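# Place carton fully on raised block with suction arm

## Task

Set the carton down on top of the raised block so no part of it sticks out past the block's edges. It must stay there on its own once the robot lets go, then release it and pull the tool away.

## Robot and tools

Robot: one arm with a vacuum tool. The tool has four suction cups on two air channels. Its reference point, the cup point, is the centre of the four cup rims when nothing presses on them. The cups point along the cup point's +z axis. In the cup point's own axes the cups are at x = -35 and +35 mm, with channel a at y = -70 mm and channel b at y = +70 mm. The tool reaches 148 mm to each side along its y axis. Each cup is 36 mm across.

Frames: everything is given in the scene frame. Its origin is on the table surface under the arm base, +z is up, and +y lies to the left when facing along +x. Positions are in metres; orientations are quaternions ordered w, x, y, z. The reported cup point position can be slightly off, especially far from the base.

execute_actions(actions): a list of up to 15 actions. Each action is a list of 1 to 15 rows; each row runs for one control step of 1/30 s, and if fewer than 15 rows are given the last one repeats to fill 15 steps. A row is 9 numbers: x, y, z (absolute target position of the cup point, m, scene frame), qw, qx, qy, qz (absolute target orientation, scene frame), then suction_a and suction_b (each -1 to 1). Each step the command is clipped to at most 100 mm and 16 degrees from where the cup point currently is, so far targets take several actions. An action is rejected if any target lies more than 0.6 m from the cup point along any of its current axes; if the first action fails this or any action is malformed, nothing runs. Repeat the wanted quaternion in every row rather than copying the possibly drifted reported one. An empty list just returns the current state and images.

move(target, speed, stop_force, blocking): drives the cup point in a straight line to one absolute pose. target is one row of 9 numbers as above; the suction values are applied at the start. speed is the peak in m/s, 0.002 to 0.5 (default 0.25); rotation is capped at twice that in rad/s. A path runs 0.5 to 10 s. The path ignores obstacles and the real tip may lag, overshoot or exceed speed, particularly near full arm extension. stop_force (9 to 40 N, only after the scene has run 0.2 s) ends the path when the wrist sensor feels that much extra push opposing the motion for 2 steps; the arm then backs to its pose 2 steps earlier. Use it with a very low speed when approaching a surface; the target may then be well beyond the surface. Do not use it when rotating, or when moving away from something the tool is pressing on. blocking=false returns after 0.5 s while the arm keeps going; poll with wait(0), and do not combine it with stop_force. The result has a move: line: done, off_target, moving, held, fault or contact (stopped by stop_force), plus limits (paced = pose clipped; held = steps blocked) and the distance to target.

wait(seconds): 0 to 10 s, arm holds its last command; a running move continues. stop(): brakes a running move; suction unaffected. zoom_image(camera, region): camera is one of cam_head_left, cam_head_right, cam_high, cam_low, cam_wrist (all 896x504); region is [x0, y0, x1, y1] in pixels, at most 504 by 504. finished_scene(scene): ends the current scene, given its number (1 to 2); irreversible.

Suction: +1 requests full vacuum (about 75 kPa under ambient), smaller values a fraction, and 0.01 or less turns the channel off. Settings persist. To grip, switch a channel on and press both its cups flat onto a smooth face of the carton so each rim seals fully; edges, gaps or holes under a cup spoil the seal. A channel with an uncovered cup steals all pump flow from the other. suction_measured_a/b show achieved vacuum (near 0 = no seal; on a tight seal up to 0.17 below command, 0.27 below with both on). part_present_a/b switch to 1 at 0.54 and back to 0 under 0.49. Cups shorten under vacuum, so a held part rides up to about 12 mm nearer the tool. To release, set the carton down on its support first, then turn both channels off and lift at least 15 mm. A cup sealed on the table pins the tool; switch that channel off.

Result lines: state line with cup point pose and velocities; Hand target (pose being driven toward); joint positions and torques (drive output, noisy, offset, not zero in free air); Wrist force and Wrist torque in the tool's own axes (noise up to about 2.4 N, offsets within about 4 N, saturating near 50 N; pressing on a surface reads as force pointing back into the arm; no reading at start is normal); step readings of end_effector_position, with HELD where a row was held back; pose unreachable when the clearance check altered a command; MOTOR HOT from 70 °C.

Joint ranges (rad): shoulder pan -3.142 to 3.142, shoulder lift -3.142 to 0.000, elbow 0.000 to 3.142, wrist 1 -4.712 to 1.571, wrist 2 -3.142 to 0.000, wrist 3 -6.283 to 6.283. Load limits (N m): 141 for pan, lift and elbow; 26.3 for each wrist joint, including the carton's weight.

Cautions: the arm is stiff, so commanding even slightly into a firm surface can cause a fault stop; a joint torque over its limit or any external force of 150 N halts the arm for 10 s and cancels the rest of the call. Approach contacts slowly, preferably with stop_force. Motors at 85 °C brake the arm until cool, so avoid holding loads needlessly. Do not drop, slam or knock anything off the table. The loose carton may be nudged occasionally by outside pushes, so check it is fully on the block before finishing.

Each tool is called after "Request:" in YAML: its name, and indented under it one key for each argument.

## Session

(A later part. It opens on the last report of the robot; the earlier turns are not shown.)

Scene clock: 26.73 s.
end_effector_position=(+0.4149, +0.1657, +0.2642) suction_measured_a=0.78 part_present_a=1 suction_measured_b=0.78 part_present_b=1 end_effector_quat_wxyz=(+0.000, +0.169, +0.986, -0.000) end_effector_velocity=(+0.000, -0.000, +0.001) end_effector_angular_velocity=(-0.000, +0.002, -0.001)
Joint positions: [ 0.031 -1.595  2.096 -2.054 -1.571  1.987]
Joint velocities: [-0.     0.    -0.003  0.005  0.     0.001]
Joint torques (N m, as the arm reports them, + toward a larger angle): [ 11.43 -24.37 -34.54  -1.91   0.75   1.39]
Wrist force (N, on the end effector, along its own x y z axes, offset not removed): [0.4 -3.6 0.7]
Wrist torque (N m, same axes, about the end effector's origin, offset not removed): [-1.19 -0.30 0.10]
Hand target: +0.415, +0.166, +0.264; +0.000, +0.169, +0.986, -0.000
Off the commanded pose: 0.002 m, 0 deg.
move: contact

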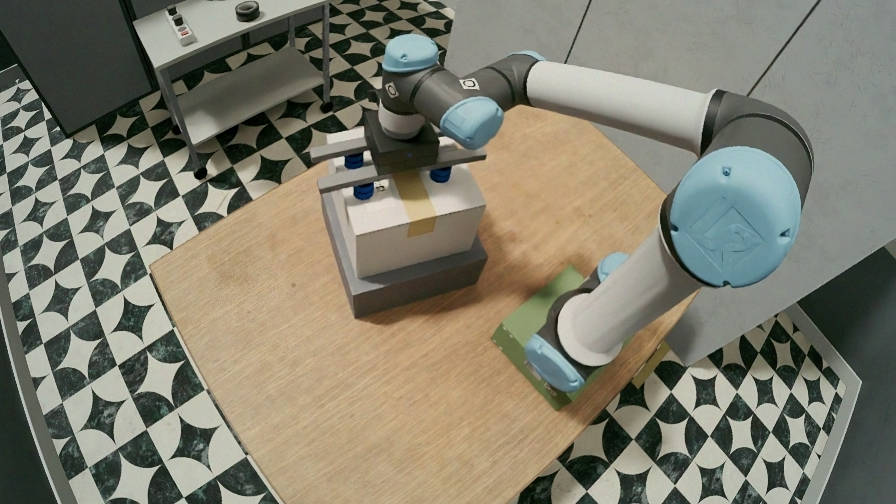

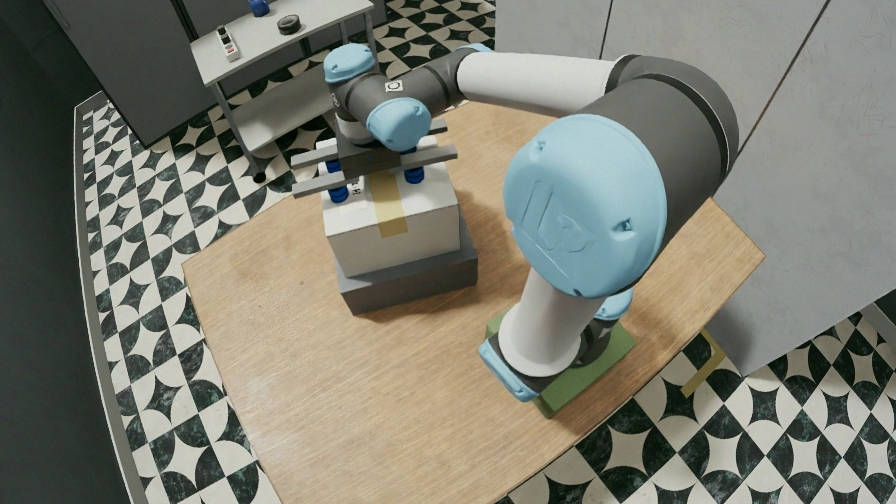

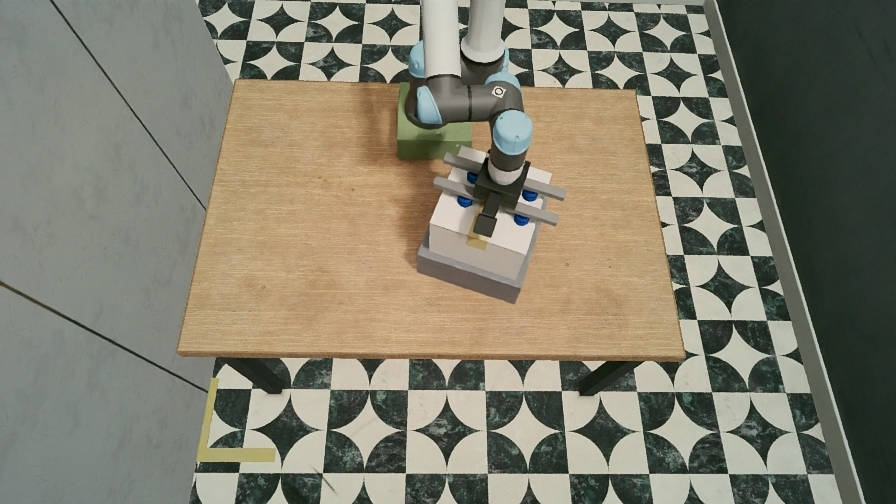

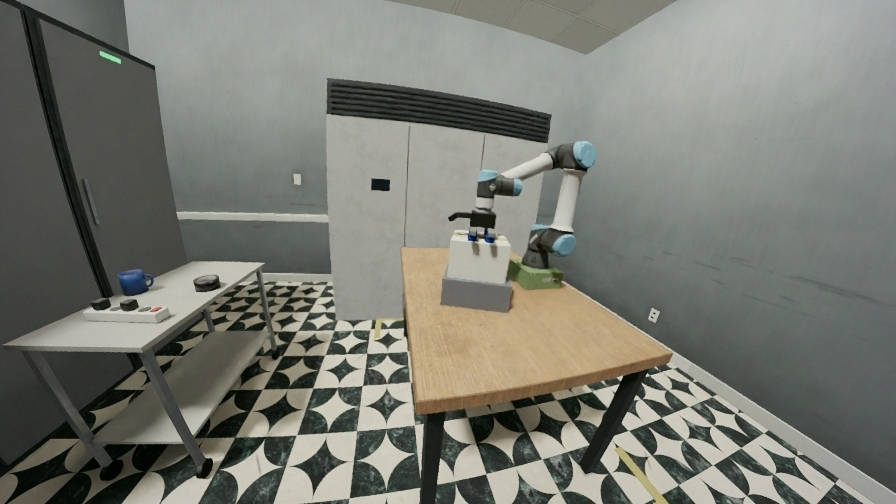

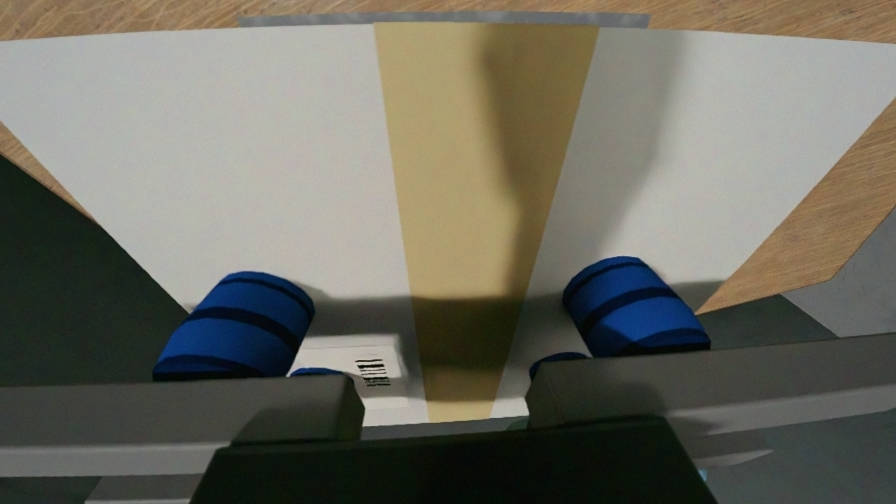

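Request:
execute_actions:
  actions:
    - [[0.4149,0.1657,0.2645,0,0.169,0.986,0,0,0],[0.4149,0.1657,0.2655,0,0.169,0.986,0,0,0],[0.4149,0.1657,0.267,0,0.169,0.986,0,0,0],[0.4149,0.1657,0.269,0,0.169,0.986,0,0,0],[0.4149,0.1657,0.271,0,0.169,0.986,0,0,0],[0.4149,0.1657,0.273,0,0.169,0.986,0,0,0],[0.4149,0.1657,0.276,0,0.169,0.986,0,0,0]]

Request:
move:
  target: [0.40,0.13,0.43,0,0.169,0.986,0,0,0]
  speed: 0.2

Request:
zoom_image:
  camera: "cam_high"
  region: [390, 130, 600, 320]

Request:
zoom_image:
  camera: "cam_head_left"
  region: [280, 90, 530, 330]

Scene clock: 27.87 s.
end_effector_position=(+0.4149, +0.1657, +0.2754) suction_measured_a=0.00 part_present_a=0 suction_measured_b=0.00 part_present_b=0 end_effector_quat_wxyz=(-0.000, +0.169, +0.986, -0.000) end_effector_velocity=(+0.000, -0.000, +0.005) end_effector_angular_velocity=(-0.000, +0.000, -0.000)
Joint positions: [ 0.031 -1.609  2.077 -2.021 -1.571  1.987]
Joint velocities: [-0.    -0.006 -0.009  0.015 -0.     0.   ]
Joint torques (N m, as the arm reports them, + toward a larger angle): [ 11.65 -32.08 -32.85  -0.99   1.55   1.14]
Wrist force (N, on the end effector, along its own x y z axes, offset not removed): [1.2 4.4 -6.6]
Wrist torque (N m, same axes, about the end effector's origin, offset not removed): [0.68 -0.13 0.03]
Hand target: +0.415, +0.166, +0.276; +0.000, +0.169, +0.986, +0.000
Off the commanded pose: 0.001 m, 0 deg.
Step readings (end_effector_position):
0: (+0.4149, +0.1657, +0.2643)
1: (+0.4149, +0.1657, +0.2643)
2: (+0.4150, +0.1657, +0.2645)
4: (+0.4152, +0.1657, +0.2655)
8: (+0.4149, +0.1657, +0.2704)
15: end_effector_position above

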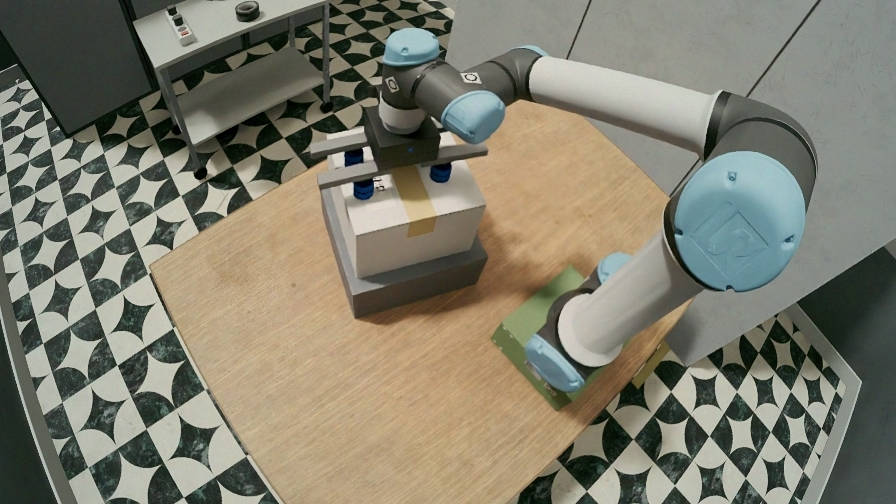

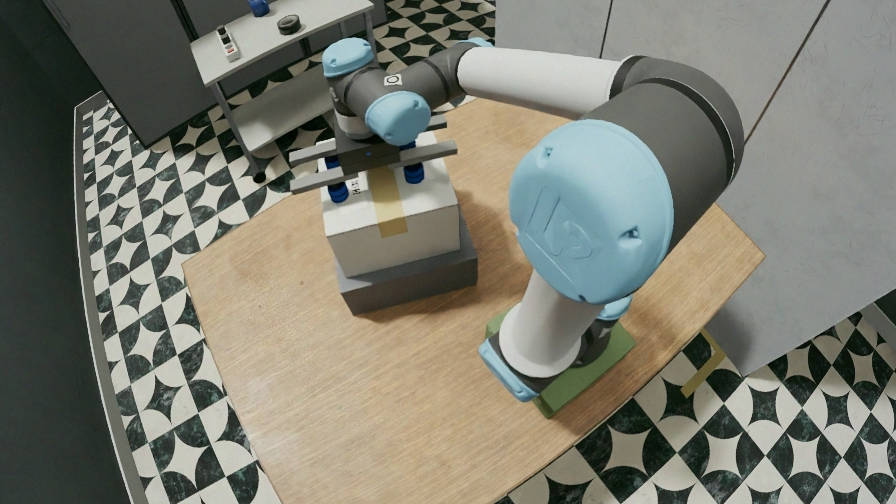

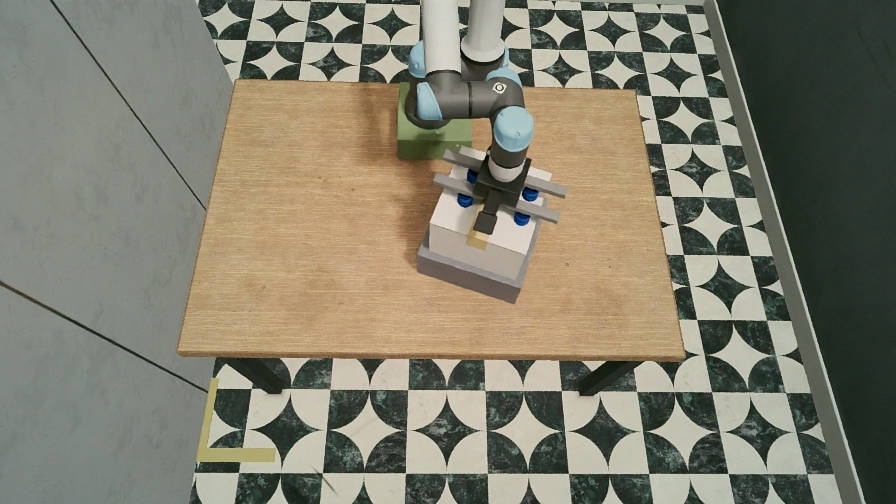

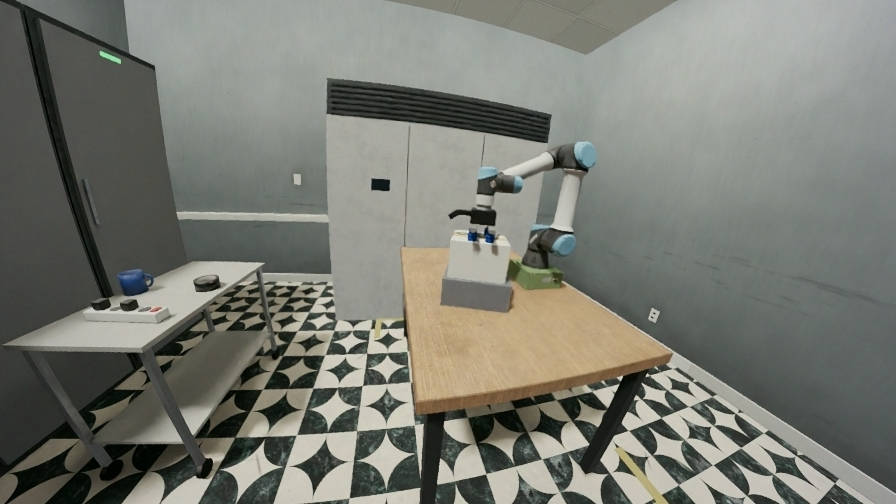

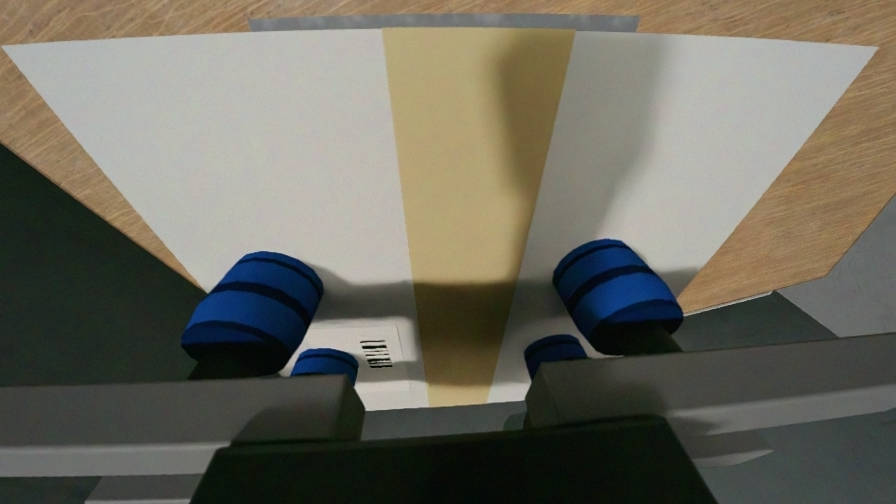

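Scene clock: 29.20 s.
end_effector_position=(+0.4000, +0.1300, +0.4299) suction_measured_a=0.00 part_present_a=0 suction_measured_b=0.00 part_present_b=0 end_effector_quat_wxyz=(+0.000, +0.169, +0.986, -0.000) end_effector_velocity=(-0.000, -0.001, +0.001) end_effector_angular_velocity=(-0.000, +0.003, -0.001)
Joint positions: [-0.053 -1.767  1.803 -1.59  -1.572  1.904]
Joint velocities: [-0.002 -0.    -0.004  0.007 -0.    -0.002]
Joint torques (N m, as the arm reports them, + toward a larger angle): [-10.55 -31.7  -37.64  -1.74   0.94  -2.08]
Wrist force (N, on the end effector, along its own x y z axes, offset not removed): [-3.8 0.1 0.9]
Wrist torque (N m, same axes, about the end effector's origin, offset not removed): [-0.01 0.33 0.15]
Hand target: +0.400, +0.130, +0.430; -0.000, +0.169, +0.986, +0.000
Off the commanded pose: 0.000 m, 0 deg.
move: done

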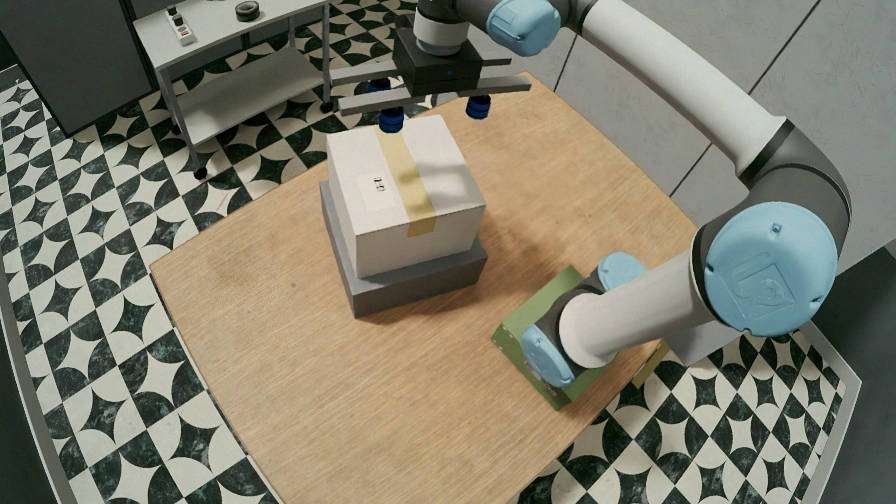

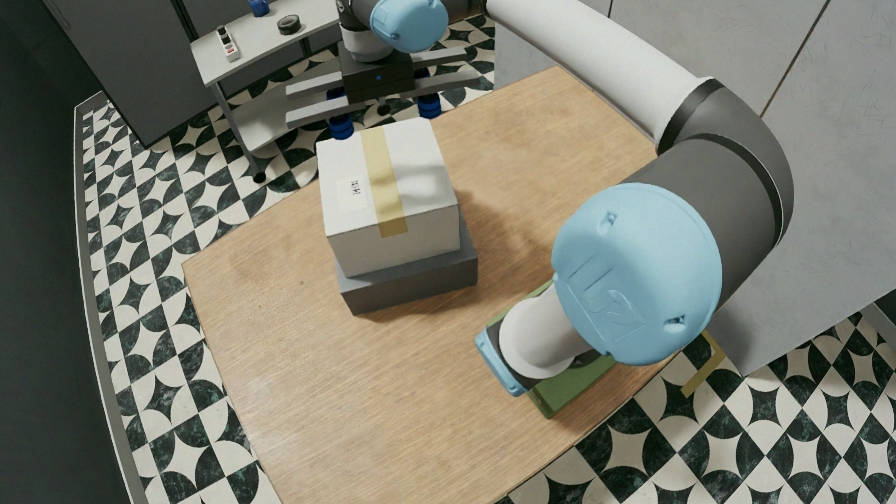

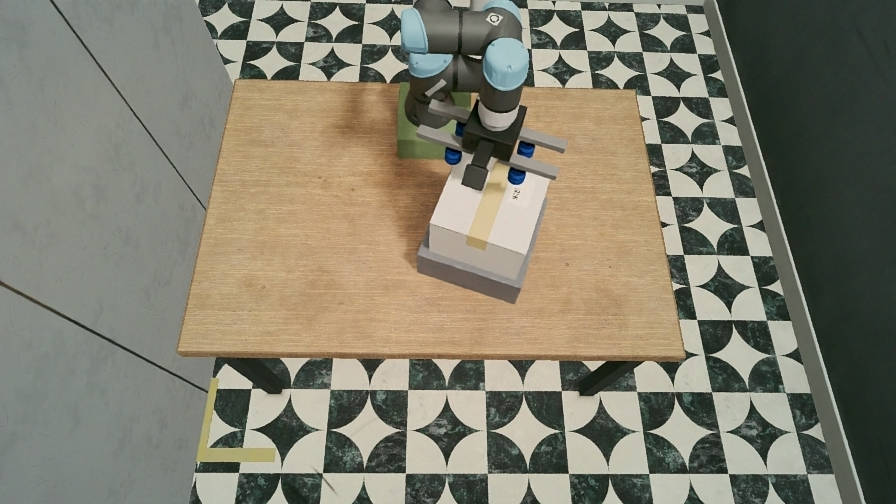

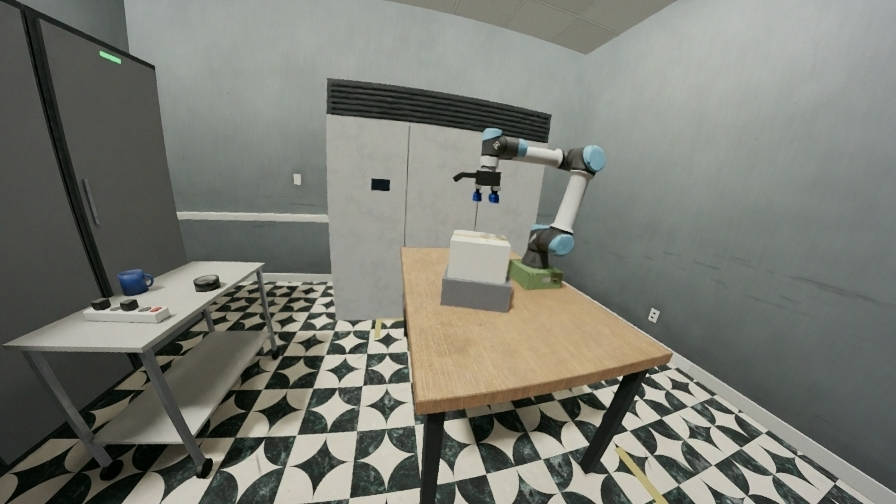

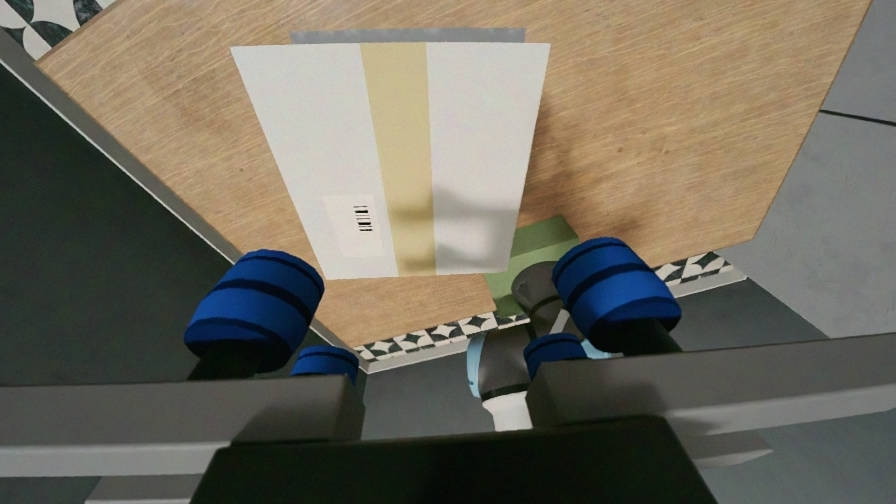

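Region (390, 130, 600, 320) of cam_high's 896x504 image, scaled by 2.400, with more detail than that image has; it fills the top 456 rows of this view, and the rest is white.

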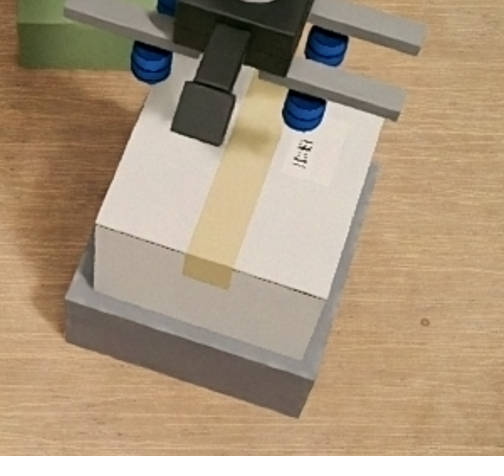

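Region (280, 90, 530, 330) of cam_head_left's 896x504 image, scaled by 2.016, with more detail than that image has; it fills the top 484 rows of this view, and the rest is white.

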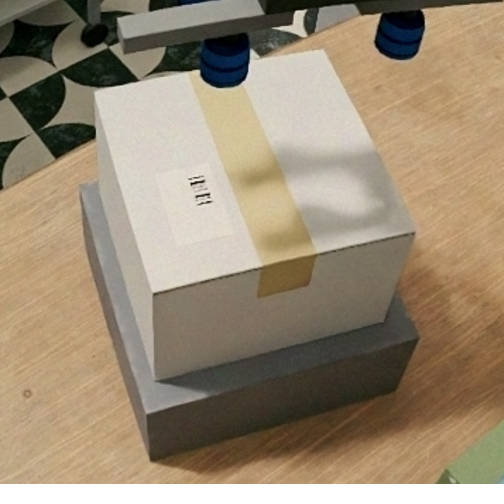

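Request:
finished_scene:
  scene: 2

The scene is finished: the task was done.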